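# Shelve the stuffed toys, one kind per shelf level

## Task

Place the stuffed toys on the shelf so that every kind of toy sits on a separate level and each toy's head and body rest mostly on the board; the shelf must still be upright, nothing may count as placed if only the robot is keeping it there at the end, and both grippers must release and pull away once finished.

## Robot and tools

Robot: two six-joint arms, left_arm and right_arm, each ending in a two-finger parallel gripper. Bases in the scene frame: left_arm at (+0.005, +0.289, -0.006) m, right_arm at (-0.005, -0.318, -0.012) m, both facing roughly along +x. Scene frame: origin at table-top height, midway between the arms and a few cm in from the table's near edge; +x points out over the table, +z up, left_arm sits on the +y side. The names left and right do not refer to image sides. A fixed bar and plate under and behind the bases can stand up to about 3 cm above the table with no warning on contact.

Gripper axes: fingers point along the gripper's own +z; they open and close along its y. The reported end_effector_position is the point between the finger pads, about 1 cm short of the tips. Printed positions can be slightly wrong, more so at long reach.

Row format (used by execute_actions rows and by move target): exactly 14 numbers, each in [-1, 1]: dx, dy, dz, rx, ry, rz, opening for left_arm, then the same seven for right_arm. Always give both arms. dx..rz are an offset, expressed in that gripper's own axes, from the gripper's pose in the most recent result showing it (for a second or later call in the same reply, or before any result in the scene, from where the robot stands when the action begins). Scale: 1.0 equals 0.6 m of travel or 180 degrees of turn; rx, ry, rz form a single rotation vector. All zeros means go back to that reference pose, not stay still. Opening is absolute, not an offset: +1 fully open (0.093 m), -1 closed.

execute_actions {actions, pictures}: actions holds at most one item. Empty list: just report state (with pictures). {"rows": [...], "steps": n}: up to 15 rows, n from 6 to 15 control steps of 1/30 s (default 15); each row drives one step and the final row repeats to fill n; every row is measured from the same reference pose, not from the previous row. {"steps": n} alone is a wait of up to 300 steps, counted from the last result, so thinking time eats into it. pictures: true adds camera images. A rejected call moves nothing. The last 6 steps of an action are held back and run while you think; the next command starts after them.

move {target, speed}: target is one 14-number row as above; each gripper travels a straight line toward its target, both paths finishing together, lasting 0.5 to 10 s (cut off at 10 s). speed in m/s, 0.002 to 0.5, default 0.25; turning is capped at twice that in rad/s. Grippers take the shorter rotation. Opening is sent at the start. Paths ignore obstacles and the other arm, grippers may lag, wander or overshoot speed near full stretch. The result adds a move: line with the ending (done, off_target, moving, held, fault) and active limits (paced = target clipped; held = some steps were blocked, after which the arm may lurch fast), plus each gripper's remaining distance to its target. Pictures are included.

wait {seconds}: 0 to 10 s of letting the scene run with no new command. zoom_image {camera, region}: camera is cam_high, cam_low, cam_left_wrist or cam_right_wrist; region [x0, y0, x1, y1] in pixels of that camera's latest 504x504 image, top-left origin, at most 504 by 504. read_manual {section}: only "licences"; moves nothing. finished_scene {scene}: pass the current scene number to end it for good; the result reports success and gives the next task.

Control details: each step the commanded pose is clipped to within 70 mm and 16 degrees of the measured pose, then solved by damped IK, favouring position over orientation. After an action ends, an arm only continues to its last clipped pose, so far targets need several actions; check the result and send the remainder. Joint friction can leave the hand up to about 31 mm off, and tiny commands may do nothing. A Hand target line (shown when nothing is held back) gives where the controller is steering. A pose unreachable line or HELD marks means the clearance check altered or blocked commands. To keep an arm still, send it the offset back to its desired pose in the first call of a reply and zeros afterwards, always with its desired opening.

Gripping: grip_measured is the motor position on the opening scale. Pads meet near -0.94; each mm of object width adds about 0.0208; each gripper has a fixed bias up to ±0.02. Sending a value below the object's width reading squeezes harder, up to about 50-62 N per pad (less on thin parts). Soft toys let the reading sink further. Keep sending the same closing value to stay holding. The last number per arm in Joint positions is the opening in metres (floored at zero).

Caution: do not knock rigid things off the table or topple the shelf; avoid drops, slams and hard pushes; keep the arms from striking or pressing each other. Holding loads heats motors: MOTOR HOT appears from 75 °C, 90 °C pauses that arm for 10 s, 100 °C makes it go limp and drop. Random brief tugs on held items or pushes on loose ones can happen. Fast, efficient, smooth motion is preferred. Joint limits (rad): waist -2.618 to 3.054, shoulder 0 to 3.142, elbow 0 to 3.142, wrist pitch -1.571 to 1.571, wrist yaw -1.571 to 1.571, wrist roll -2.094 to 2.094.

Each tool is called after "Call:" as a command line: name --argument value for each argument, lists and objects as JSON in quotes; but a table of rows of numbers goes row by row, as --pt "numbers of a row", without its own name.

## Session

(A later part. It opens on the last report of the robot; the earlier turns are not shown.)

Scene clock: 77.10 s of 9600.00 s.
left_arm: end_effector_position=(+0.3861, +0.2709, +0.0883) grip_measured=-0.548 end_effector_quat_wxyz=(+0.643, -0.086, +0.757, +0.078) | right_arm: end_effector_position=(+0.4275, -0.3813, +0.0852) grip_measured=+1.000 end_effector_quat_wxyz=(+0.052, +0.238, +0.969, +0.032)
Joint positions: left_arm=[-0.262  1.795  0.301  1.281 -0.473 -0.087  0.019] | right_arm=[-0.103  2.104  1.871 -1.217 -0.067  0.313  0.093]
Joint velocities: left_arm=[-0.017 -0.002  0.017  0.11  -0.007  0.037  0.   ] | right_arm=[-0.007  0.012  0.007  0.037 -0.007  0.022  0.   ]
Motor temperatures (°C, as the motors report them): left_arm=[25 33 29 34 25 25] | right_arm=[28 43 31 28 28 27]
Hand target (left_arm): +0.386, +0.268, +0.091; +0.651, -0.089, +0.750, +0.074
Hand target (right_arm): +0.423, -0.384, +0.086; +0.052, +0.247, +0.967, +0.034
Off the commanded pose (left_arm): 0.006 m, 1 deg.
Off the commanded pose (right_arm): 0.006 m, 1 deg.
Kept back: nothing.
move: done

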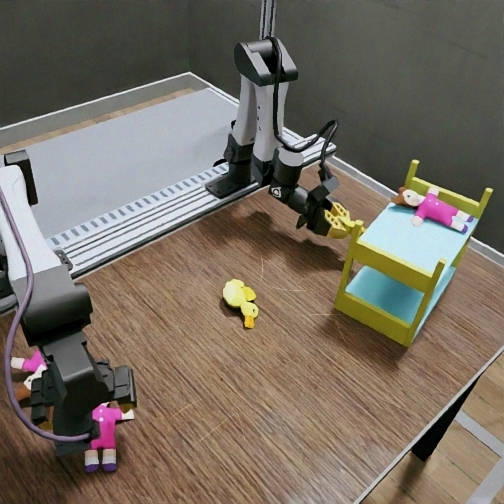

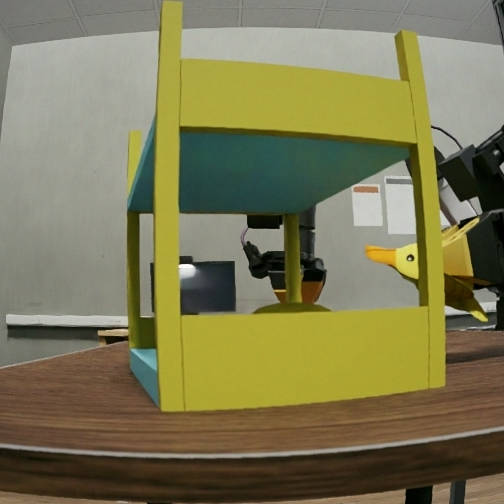

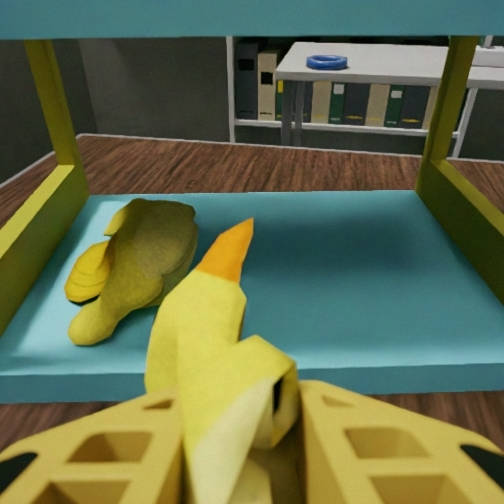

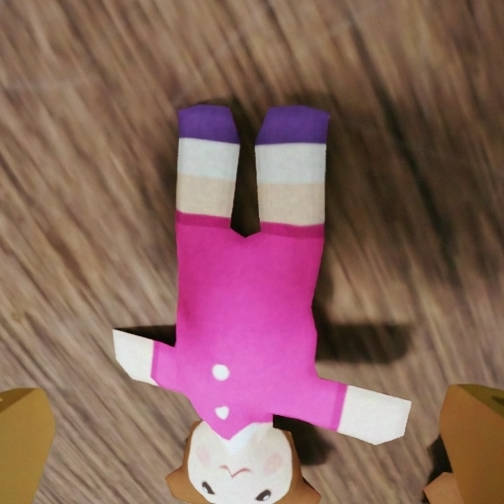

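Call:
move --target '[-0.015,-0.015,0.197,0,-0.035,0,-0.55, 0,0,0.125,0,0,0,1]' --speed 0.08

Call:
move --target '[0.025,0,0,0,0,0,-0.55, 0,0,0,0,0,0,-0.5]' --speed 0.05

Call:
move --target '[0,0,0,0,0,0,0.35, 0,0,-0.17,0,0,0,-0.5]' --speed 0.15

Call:
move --target '[0,0,-0.17,0,0.03,0,0.35, 0,0,0,0,0,0,-0.5]' --speed 0.1

Scene clock: 79.20 s of 9600.00 s.
left_arm: end_effector_position=(+0.4971, +0.2843, +0.0688) grip_measured=-0.548 end_effector_quat_wxyz=(+0.669, -0.080, +0.734, +0.083) | right_arm: end_effector_position=(+0.4409, -0.3837, +0.0281) grip_measured=+1.000 end_effector_quat_wxyz=(+0.068, +0.239, +0.968, +0.033)
Joint positions: left_arm=[-0.143  2.195  0.733  1.333 -0.36  -0.026  0.019] | right_arm=[-0.101  2.154  1.718 -0.981 -0.065  0.319  0.093]
Joint velocities: left_arm=[-0.002  0.007 -0.007  0.095  0.022  0.022  0.   ] | right_arm=[-0.017 -0.007  0.002 -0.066  0.037  0.022  0.   ]
Motor temperatures (°C, as the motors report them): left_arm=[26 33 29 35 25 25] | right_arm=[28 43 31 28 28 27]
Hand target (left_arm): +0.503, +0.288, +0.079; +0.683, -0.083, +0.721, +0.081
Hand target (right_arm): +0.437, -0.379, +0.011; +0.052, +0.238, +0.969, +0.032
Off the commanded pose (left_arm): 0.012 m, 2 deg.
Off the commanded pose (right_arm): 0.019 m, 2 deg.
Kept back: nothing.
move: off_target (left_arm, right_arm)

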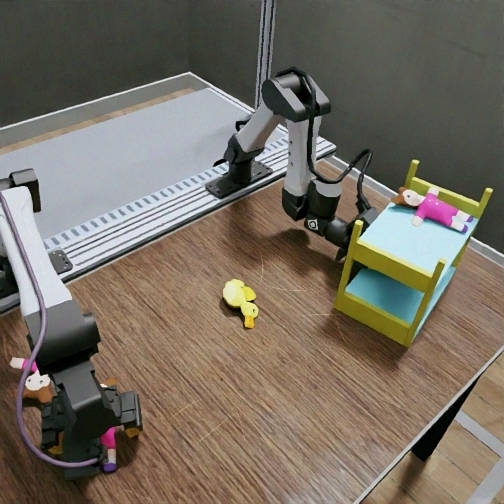

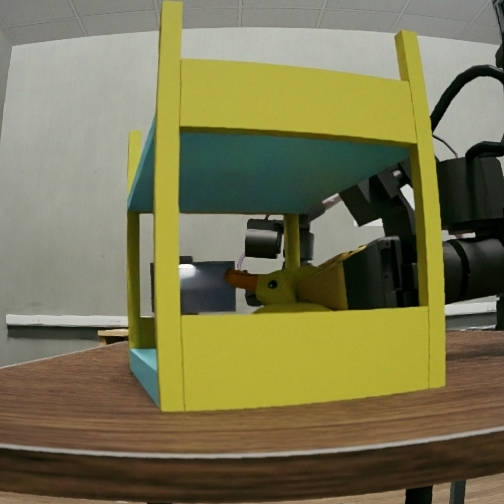

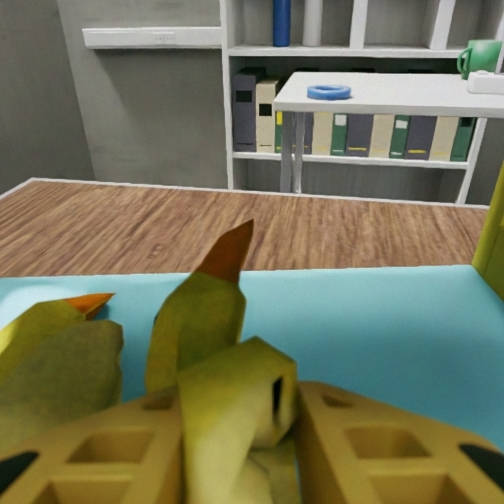

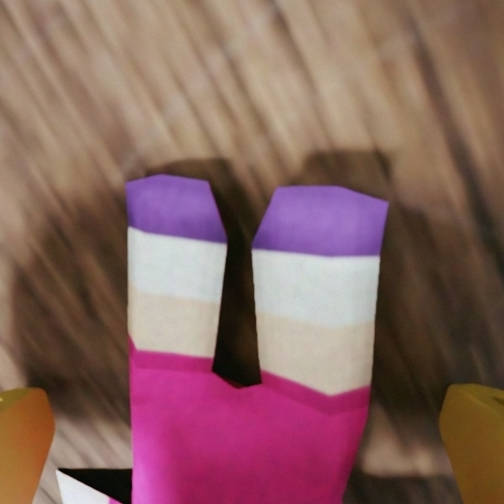

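Scene clock: 79.93 s of 9600.00 s.
left_arm: end_effector_position=(+0.4962, +0.2845, +0.0588) grip_measured=-0.548 end_effector_quat_wxyz=(+0.671, -0.081, +0.733, +0.082) | right_arm: end_effector_position=(+0.4410, -0.3837, +0.0281) grip_measured=-0.496 end_effector_quat_wxyz=(+0.068, +0.239, +0.968, +0.032)
Joint positions: left_arm=[-0.143  2.242  0.733  1.387 -0.36  -0.026  0.019] | right_arm=[-0.101  2.154  1.718 -0.981 -0.064  0.319  0.021]
Joint velocities: left_arm=[-0.007  0.007  0.012  0.037 -0.007 -0.007  0.   ] | right_arm=[-0.012  0.002 -0.007 -0.037  0.037 -0.007  0.   ]
Motor temperatures (°C, as the motors report them): left_arm=[26 33 29 35 25 25] | right_arm=[28 43 31 28 28 27]
Hand target (left_arm): +0.496, +0.284, +0.054; +0.669, -0.080, +0.735, +0.083
Hand target (right_arm): +0.441, -0.384, +0.028; +0.068, +0.239, +0.968, +0.032
Off the commanded pose (left_arm): 0.005 m, 0 deg.
Off the commanded pose (right_arm): 0.000 m, 0 deg.
Kept back: nothing.
move: done

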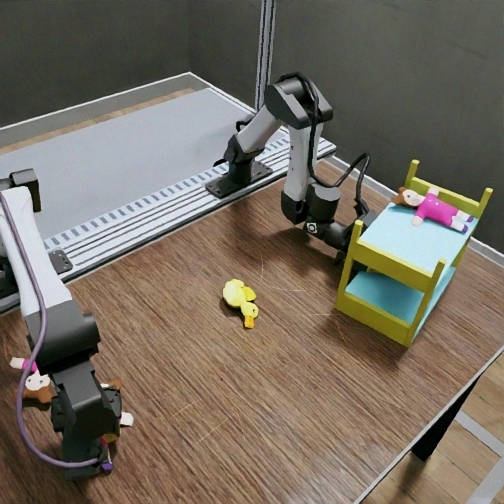

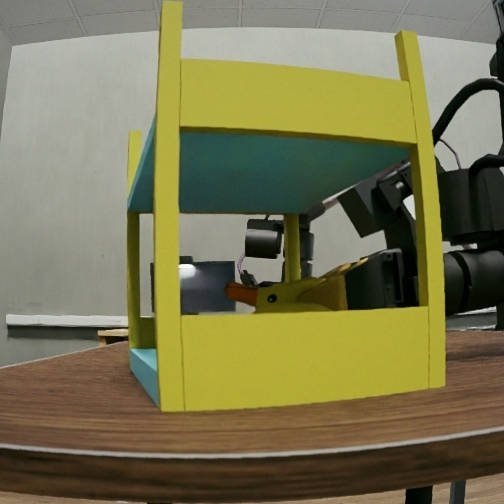

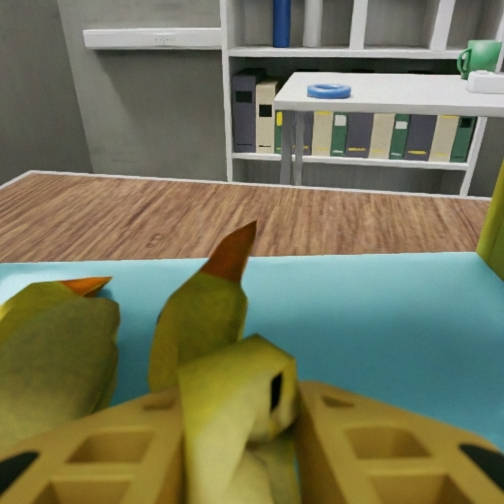

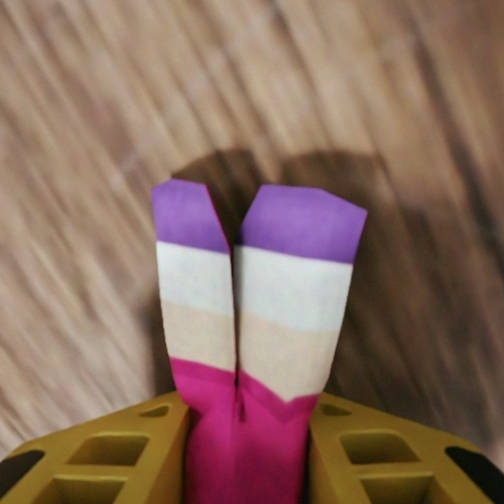

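Scene clock: 81.27 s of 9600.00 s.
left_arm: end_effector_position=(+0.4962, +0.2845, +0.0588) grip_measured=+0.348 end_effector_quat_wxyz=(+0.671, -0.081, +0.733, +0.082) | right_arm: end_effector_position=(+0.4275, -0.3804, +0.1256) grip_measured=-0.497 end_effector_quat_wxyz=(+0.070, +0.235, +0.969, +0.032)
Joint positions: left_arm=[-0.143  2.242  0.733  1.387 -0.36  -0.026  0.062] | right_arm=[-0.101  2.075  1.982 -1.321 -0.064  0.31   0.021]
Joint velocities: left_arm=[-0.007 -0.002 -0.007  0.022  0.007 -0.007 -0.   ] | right_arm=[-0.012 -0.022 -0.017 -0.066  0.022 -0.022  0.   ]
Motor temperatures (°C, as the motors report them): left_arm=[25 34 29 35 25 25] | right_arm=[28 44 31 28 28 27]
Hand target (left_arm): +0.496, +0.284, +0.059; +0.671, -0.081, +0.733, +0.082
Hand target (right_arm): +0.425, -0.386, +0.129; +0.069, +0.239, +0.968, +0.032
Off the commanded pose (left_arm): 0.000 m, 0 deg.
Off the commanded pose (right_arm): 0.007 m, 1 deg.
Kept back: nothing.
move: done

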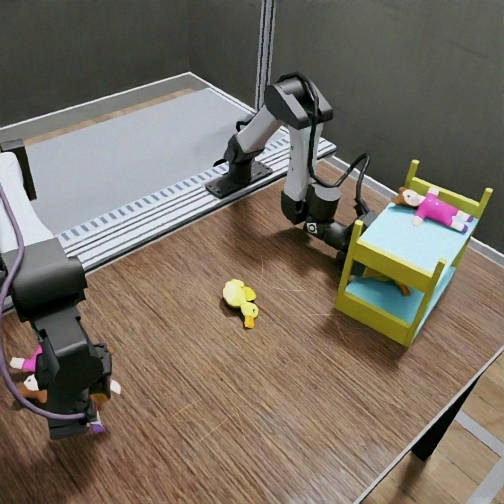

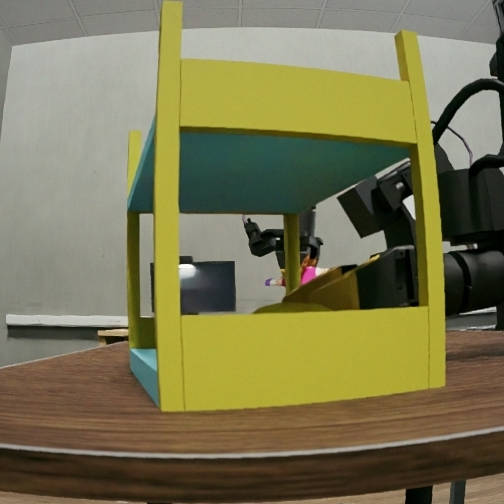

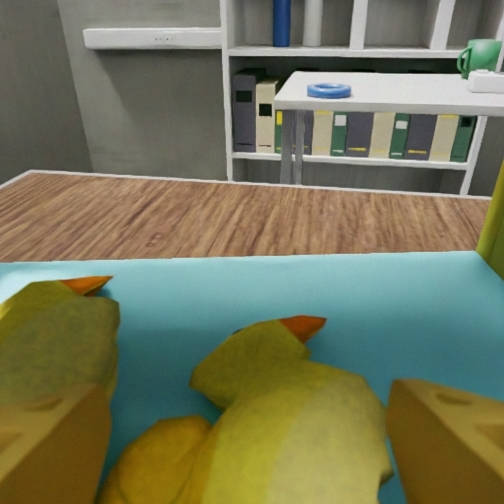

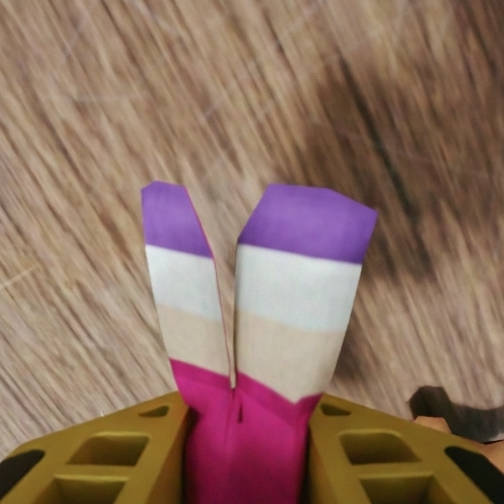

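Scene clock: 82.73 s of 9600.00 s.
left_arm: end_effector_position=(+0.4005, +0.2640, +0.0657) grip_measured=+0.348 end_effector_quat_wxyz=(+0.637, -0.083, +0.762, +0.080) | right_arm: end_effector_position=(+0.4275, -0.3804, +0.1256) grip_measured=-0.497 end_effector_quat_wxyz=(+0.070, +0.235, +0.969, +0.032)
Joint positions: left_arm=[-0.274  1.955  0.36   1.364 -0.483 -0.087  0.062] | right_arm=[-0.101  2.075  1.982 -1.321 -0.064  0.31   0.021]
Joint velocities: left_arm=[-0.002 -0.002  0.017 -0.037 -0.066  0.066 -0.001] | right_arm=[-0.017 -0.022  0.002 -0.066 -0.007  0.081  0.   ]
Motor temperatures (°C, as the motors report them): left_arm=[25 34 29 35 25 25] | right_arm=[28 44 31 28 28 27]
Hand target (left_arm): +0.397, +0.262, +0.067; +0.636, -0.084, +0.763, +0.080
Hand target (right_arm): +0.427, -0.380, +0.126; +0.070, +0.235, +0.969, +0.032
Off the commanded pose (left_arm): 0.005 m, 0 deg.
Off the commanded pose (right_arm): 0.000 m, 0 deg.
Kept back: nothing.
move: done

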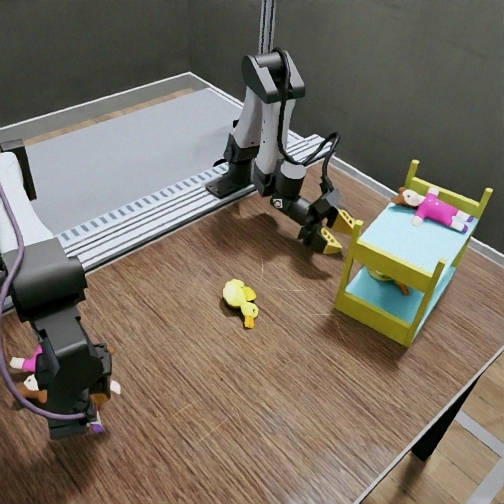

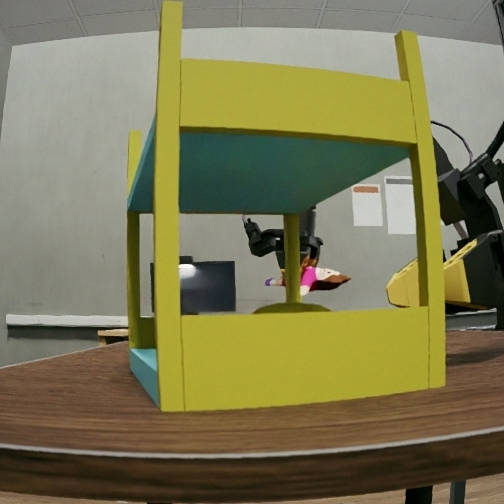

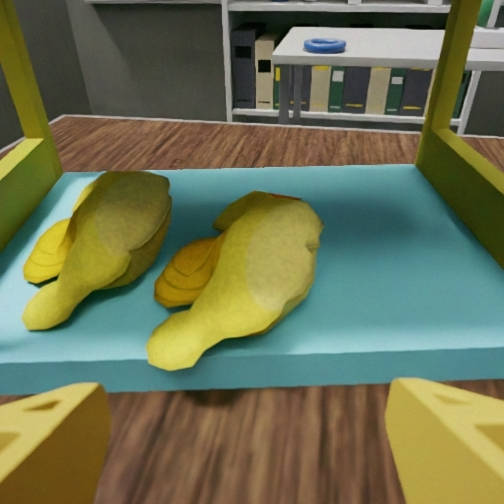

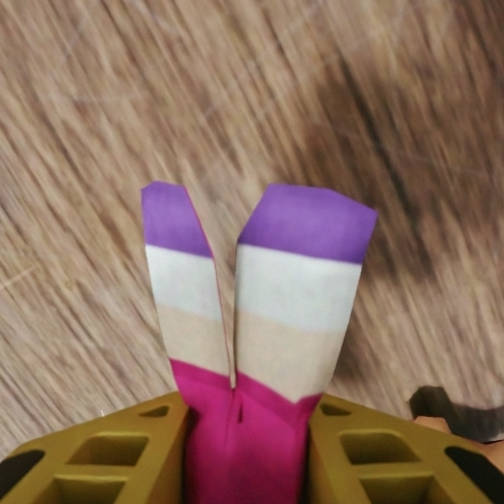

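Call:
move --target '[0.018,0.012,0.165,0,0,0,-1, 0,0,0,0,0,0,-0.5]' --speed 0.07

Call:
move --target '[-0.02,0,-0.15,0,0,0,-1, 0,0,0,0,0,0,-0.5]' --speed 0.15

Scene clock: 84.70 s of 9600.00 s.
left_arm: end_effector_position=(+0.4883, +0.2885, +0.0444) grip_measured=-0.998 end_effector_quat_wxyz=(+0.644, -0.086, +0.756, +0.077) | right_arm: end_effector_position=(+0.4275, -0.3804, +0.1256) grip_measured=-0.497 end_effector_quat_wxyz=(+0.070, +0.235, +0.969, +0.032)
Joint positions: left_arm=[-0.132  2.219  0.705  1.315 -0.345 -0.058  0.   ] | right_arm=[-0.101  2.075  1.982 -1.321 -0.064  0.31   0.021]
Joint velocities: left_arm=[ 0.002 -0.012 -0.002  0.037 -0.081  0.022  0.   ] | right_arm=[ 0.002 -0.007  0.007 -0.066 -0.066 -0.066 -0.001]
Motor temperatures (°C, as the motors report them): left_arm=[26 34 29 35 25 25] | right_arm=[28 44 31 28 28 27]
Hand target (left_arm): +0.492, +0.292, +0.038; +0.637, -0.083, +0.762, +0.079
Hand target (right_arm): +0.427, -0.380, +0.126; +0.070, +0.235, +0.969, +0.032
Off the commanded pose (left_arm): 0.009 m, 1 deg.
Off the commanded pose (right_arm): 0.000 m, 0 deg.
Kept back: nothing.
move: done

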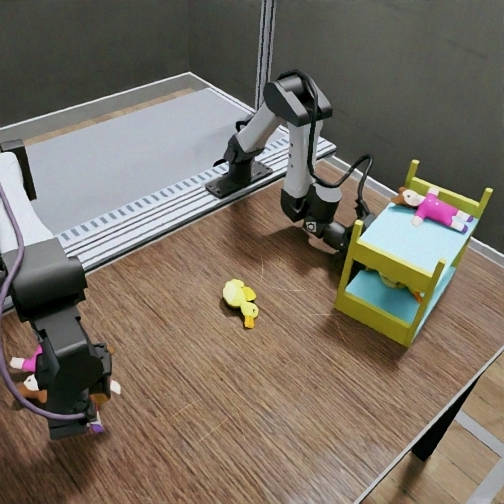

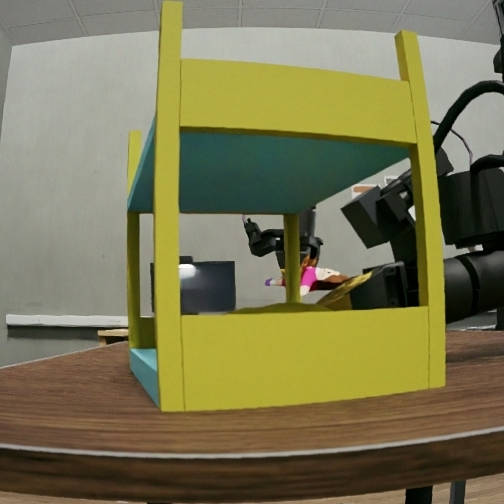

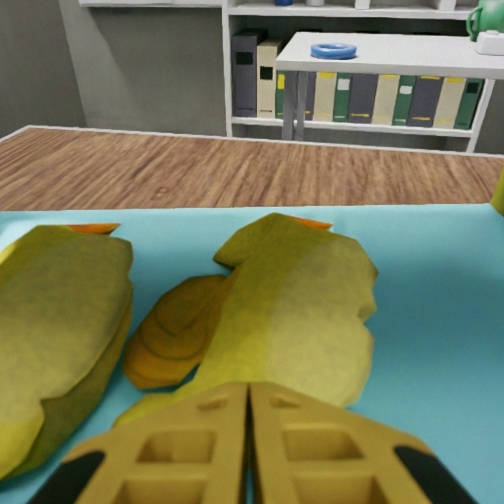

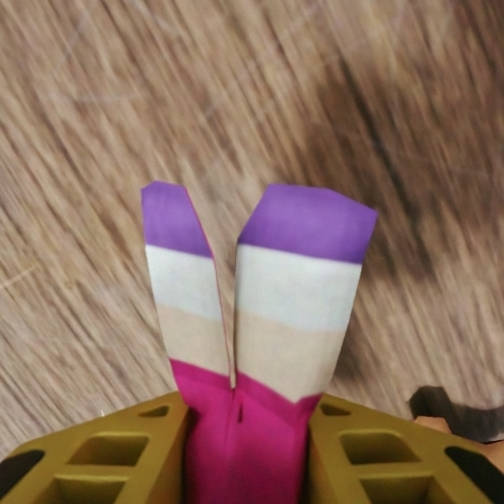

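Scene clock: 85.73 s of 9600.00 s.
left_arm: end_effector_position=(+0.4057, +0.2716, +0.0618) grip_measured=-0.998 end_effector_quat_wxyz=(+0.634, -0.081, +0.764, +0.081) | right_arm: end_effector_position=(+0.4275, -0.3804, +0.1256) grip_measured=-0.497 end_effector_quat_wxyz=(+0.070, +0.235, +0.969, +0.032)
Joint positions: left_arm=[-0.239  1.978  0.374  1.369 -0.448 -0.077  0.   ] | right_arm=[-0.101  2.075  1.982 -1.321 -0.064  0.31   0.021]
Joint velocities: left_arm=[-0.007  0.012  0.007 -0.037 -0.037  0.007  0.   ] | right_arm=[-0.002 -0.002 -0.002  0.037 -0.007  0.007 -0.001]
Motor temperatures (°C, as the motors report them): left_arm=[26 34 28 35 25 25] | right_arm=[28 44 31 28 28 27]
Hand target (left_arm): +0.403, +0.270, +0.070; +0.645, -0.086, +0.756, +0.077
Hand target (right_arm): +0.427, -0.380, +0.126; +0.070, +0.235, +0.969, +0.032
Off the commanded pose (left_arm): 0.009 m, 2 deg.
Off the commanded pose (right_arm): 0.000 m, 0 deg.
Kept back: nothing.
move: done

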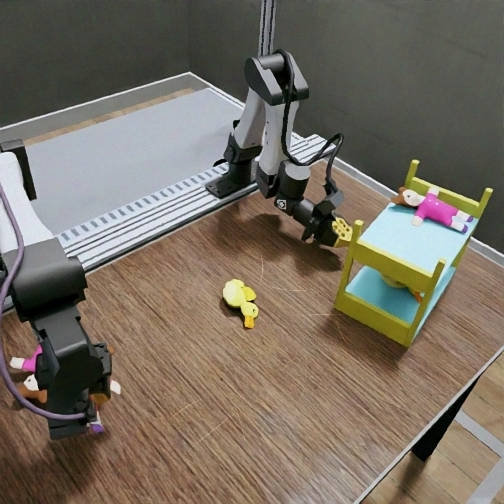

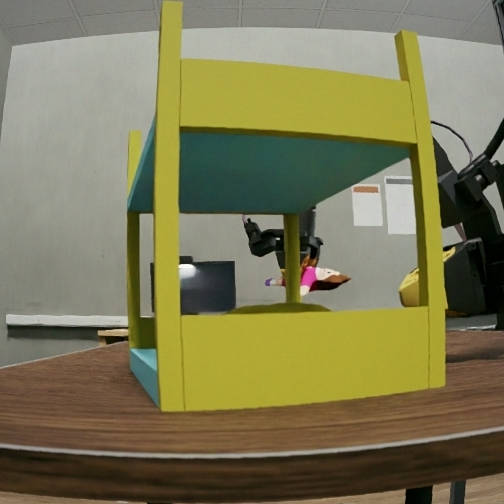

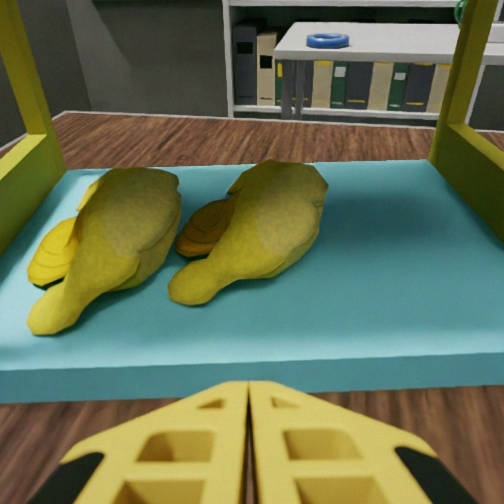

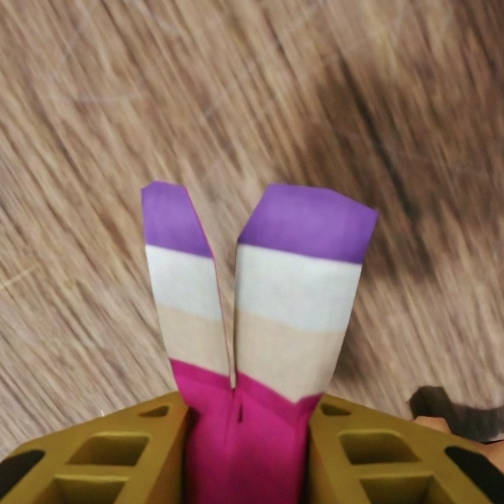

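Call:
move --target '[0.025,-0.3,-0.318,0.257,0.073,0.076,1, 0,0,0,0,0,0,-0.5]'

Scene clock: 89.07 s of 9600.00 s.
left_arm: end_effector_position=(+0.2587, +0.0617, +0.0700) grip_measured=+0.993 end_effector_quat_wxyz=(+0.510, +0.256, +0.808, -0.145) | right_arm: end_effector_position=(+0.4275, -0.3804, +0.1256) grip_measured=-0.497 end_effector_quat_wxyz=(+0.070, +0.235, +0.969, +0.032)
Joint positions: left_arm=[-0.843  1.354  0.262  0.605 -0.209 -0.1    0.093] | right_arm=[-0.101  2.075  1.982 -1.321 -0.064  0.31   0.021]
Joint velocities: left_arm=[-0.012 -0.012 -0.002 -0.007 -0.125  0.007 -0.   ] | right_arm=[ 0.007 -0.012 -0.002  0.007 -0.022 -0.007  0.001]
Motor temperatures (°C, as the motors report them): left_arm=[26 34 28 35 25 25] | right_arm=[28 45 31 28 28 27]
Hand target (left_arm): +0.259, +0.054, +0.079; +0.515, +0.257, +0.802, -0.157
Hand target (right_arm): +0.427, -0.380, +0.126; +0.070, +0.235, +0.969, +0.032
Off the commanded pose (left_arm): 0.012 m, 2 deg.
Off the commanded pose (right_arm): 0.000 m, 0 deg.
Kept back: nothing.
move: off_target (left_arm)

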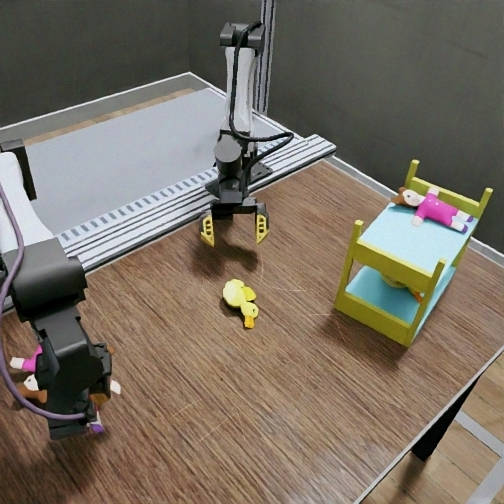

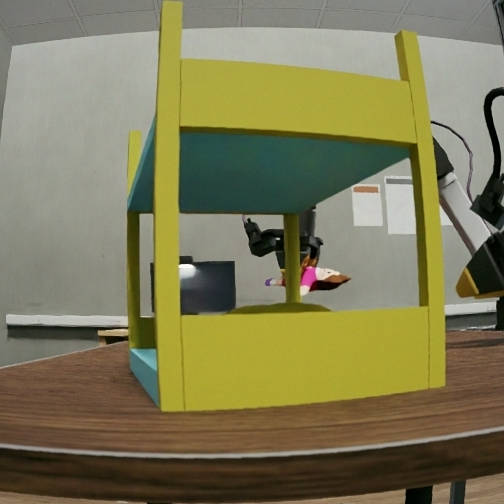

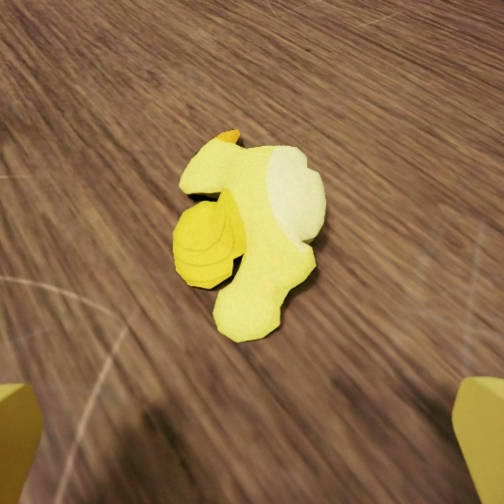

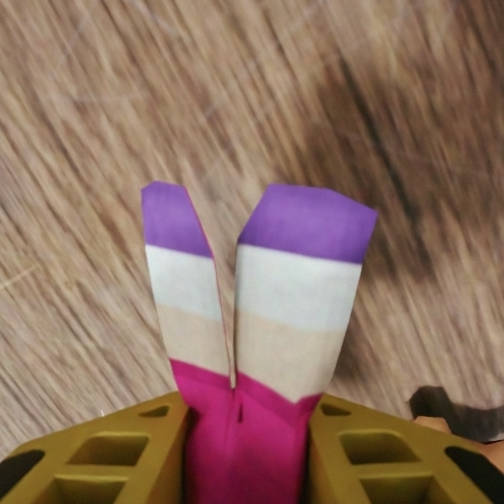

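Call:
move --target '[-0.028,0,0.218,0,0,0,1, 0,0,0,0,0,0,-0.5]' --speed 0.1

Call:
move --target '[0,0,0,0,0,0,-0.55, 0,0,0,0,0,0,-0.5]'

Scene clock: 90.93 s of 9600.00 s.
left_arm: end_effector_position=(+0.3526, -0.0073, +0.0206) grip_measured=+0.993 end_effector_quat_wxyz=(+0.497, +0.261, +0.816, -0.141) | right_arm: end_effector_position=(+0.4275, -0.3804, +0.1256) grip_measured=-0.497 end_effector_quat_wxyz=(+0.070, +0.235, +0.969, +0.032)
Joint positions: left_arm=[-0.771  1.975  0.674  0.786 -0.142 -0.066  0.093] | right_arm=[-0.101  2.075  1.982 -1.321 -0.064  0.31   0.021]
Joint velocities: left_arm=[-0.002 -0.007 -0.002  0.037 -0.007  0.066 -0.   ] | right_arm=[-0.002  0.002 -0.002 -0.037 -0.022 -0.007 -0.   ]
Motor temperatures (°C, as the motors report them): left_arm=[26 34 29 36 25 25] | right_arm=[28 45 31 28 28 27]
Hand target (left_arm): +0.362, -0.009, +0.028; +0.509, +0.256, +0.809, -0.146
Hand target (right_arm): +0.427, -0.380, +0.126; +0.070, +0.235, +0.969, +0.032
Off the commanded pose (left_arm): 0.012 m, 2 deg.
Off the commanded pose (right_arm): 0.000 m, 0 deg.
Kept back: nothing.
move: off_target (left_arm)

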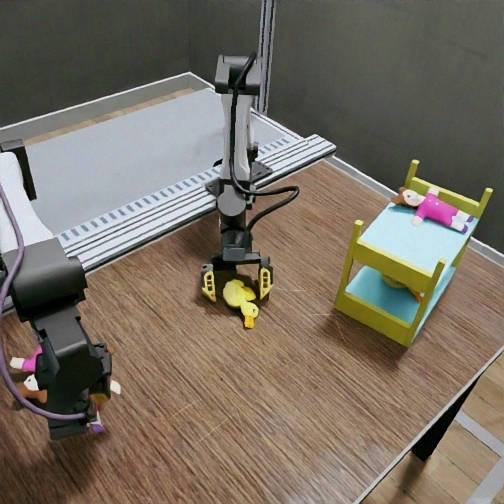

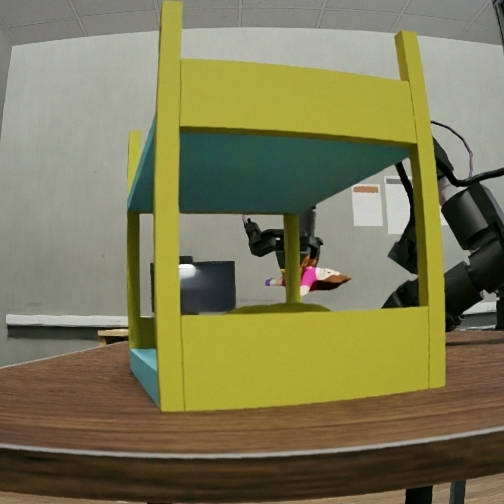

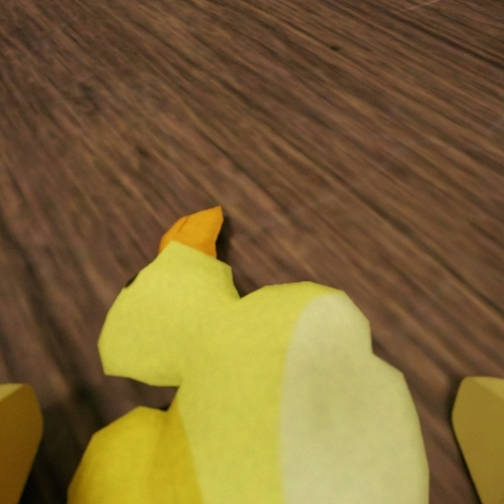

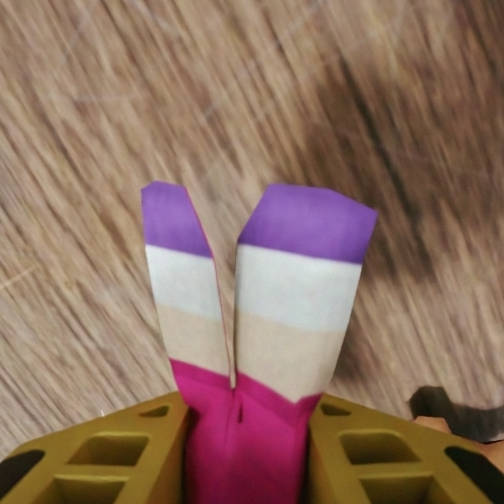

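Scene clock: 91.43 s of 9600.00 s.
left_arm: end_effector_position=(+0.3531, -0.0078, +0.0222) grip_measured=-0.547 end_effector_quat_wxyz=(+0.499, +0.260, +0.814, -0.142) | right_arm: end_effector_position=(+0.4275, -0.3804, +0.1256) grip_measured=-0.497 end_effector_quat_wxyz=(+0.070, +0.235, +0.969, +0.032)
Joint positions: left_arm=[-0.771  1.975  0.674  0.794 -0.142 -0.066  0.019] | right_arm=[-0.101  2.075  1.982 -1.321 -0.064  0.31   0.021]
Joint velocities: left_arm=[-0.007 -0.017  0.002 -0.051  0.037 -0.007 -0.   ] | right_arm=[-0.007 -0.017  0.017  0.037  0.051  0.022 -0.   ]
Motor temperatures (°C, as the motors report them): left_arm=[26 34 29 36 25 25] | right_arm=[28 45 31 28 28 27]
Hand target (left_arm): +0.353, -0.007, +0.021; +0.497, +0.261, +0.816, -0.141
Hand target (right_arm): +0.427, -0.380, +0.126; +0.070, +0.235, +0.969, +0.032
Off the commanded pose (left_arm): 0.002 m, 0 deg.
Off the commanded pose (right_arm): 0.000 m, 0 deg.
Kept back: nothing.
move: done

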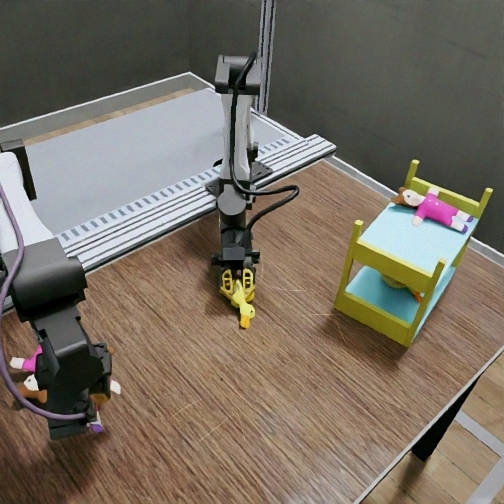

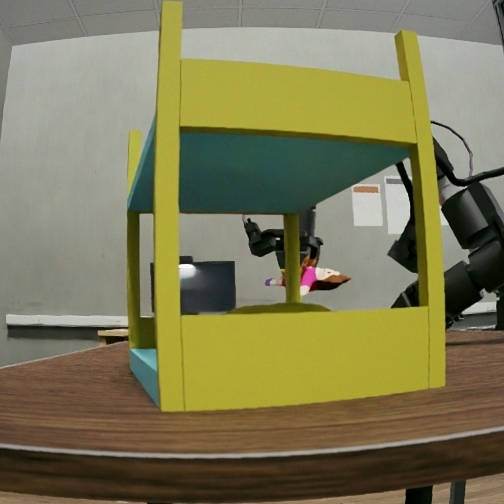

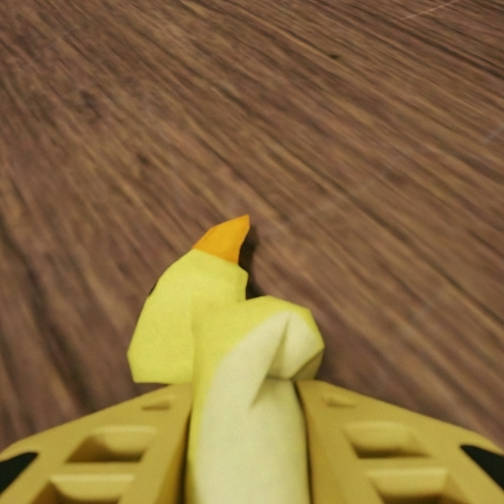

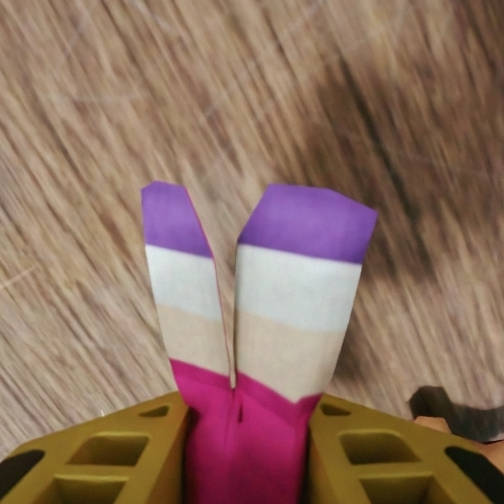

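Call:
move --target '[-0.025,0.335,-0.17,-0.25,-0.098,-0.089,-0.55, 0.343,0.42,0,0,0,0,-0.5]' --speed 0.18

Scene clock: 94.70 s of 9600.00 s.
left_arm: end_effector_position=(+0.3976, +0.1977, +0.0780) grip_measured=-0.548 end_effector_quat_wxyz=(+0.638, -0.073, +0.763, +0.074) | right_arm: end_effector_position=(+0.3565, -0.0632, +0.1302) grip_measured=-0.497 end_effector_quat_wxyz=(+0.071, +0.232, +0.969, +0.048)
Joint positions: left_arm=[-0.508  1.903  0.447  1.191 -0.689 -0.145  0.019] | right_arm=[ 0.703  2.075  2.004 -1.318  0.047  1.1    0.021]
Joint velocities: left_arm=[ 0.007 -0.002 -0.002  0.007 -0.037 -0.007  0.001] | right_arm=[ 0.012 -0.002  0.012  0.066  0.007 -0.007 -0.001]
Motor temperatures (°C, as the motors report them): left_arm=[26 34 28 36 25 25] | right_arm=[28 45 32 28 28 27]
Hand target (left_arm): +0.398, +0.204, +0.085; +0.648, -0.088, +0.752, +0.074
Hand target (right_arm): +0.356, -0.064, +0.125; +0.066, +0.235, +0.969, +0.038
Off the commanded pose (left_arm): 0.012 m, 3 deg.
Off the commanded pose (right_arm): 0.007 m, 2 deg.
Kept back: nothing.
move: off_target (left_arm)

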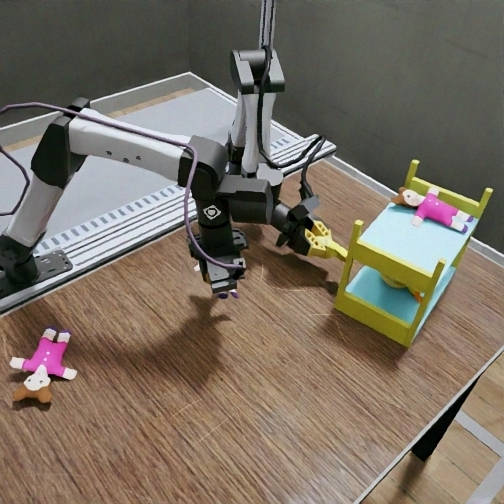

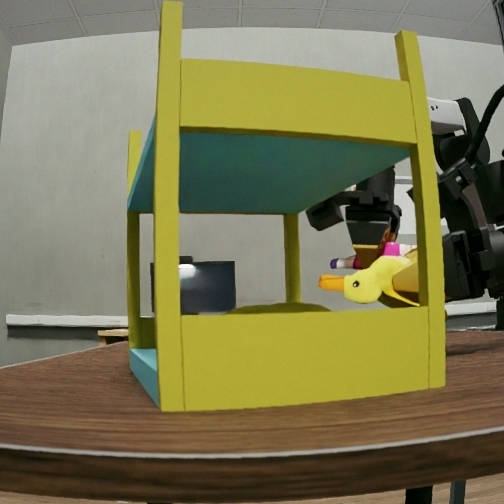

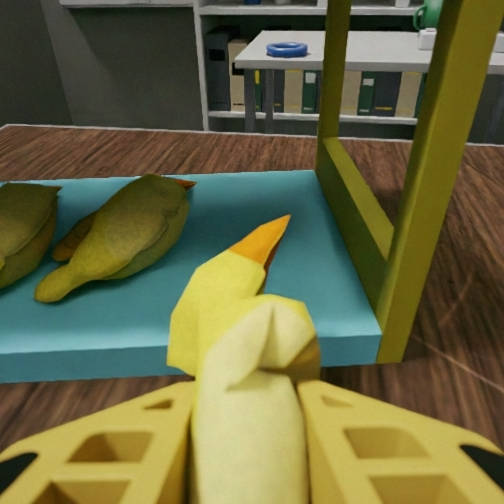

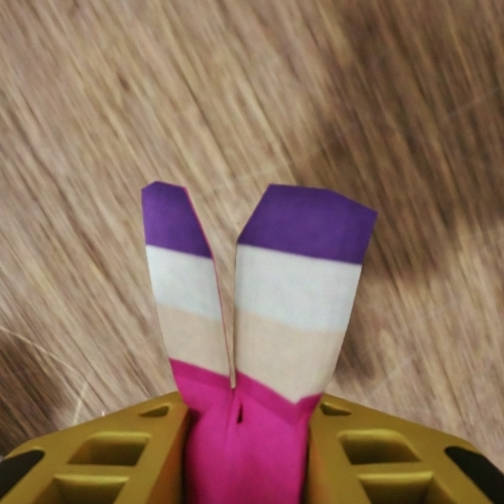

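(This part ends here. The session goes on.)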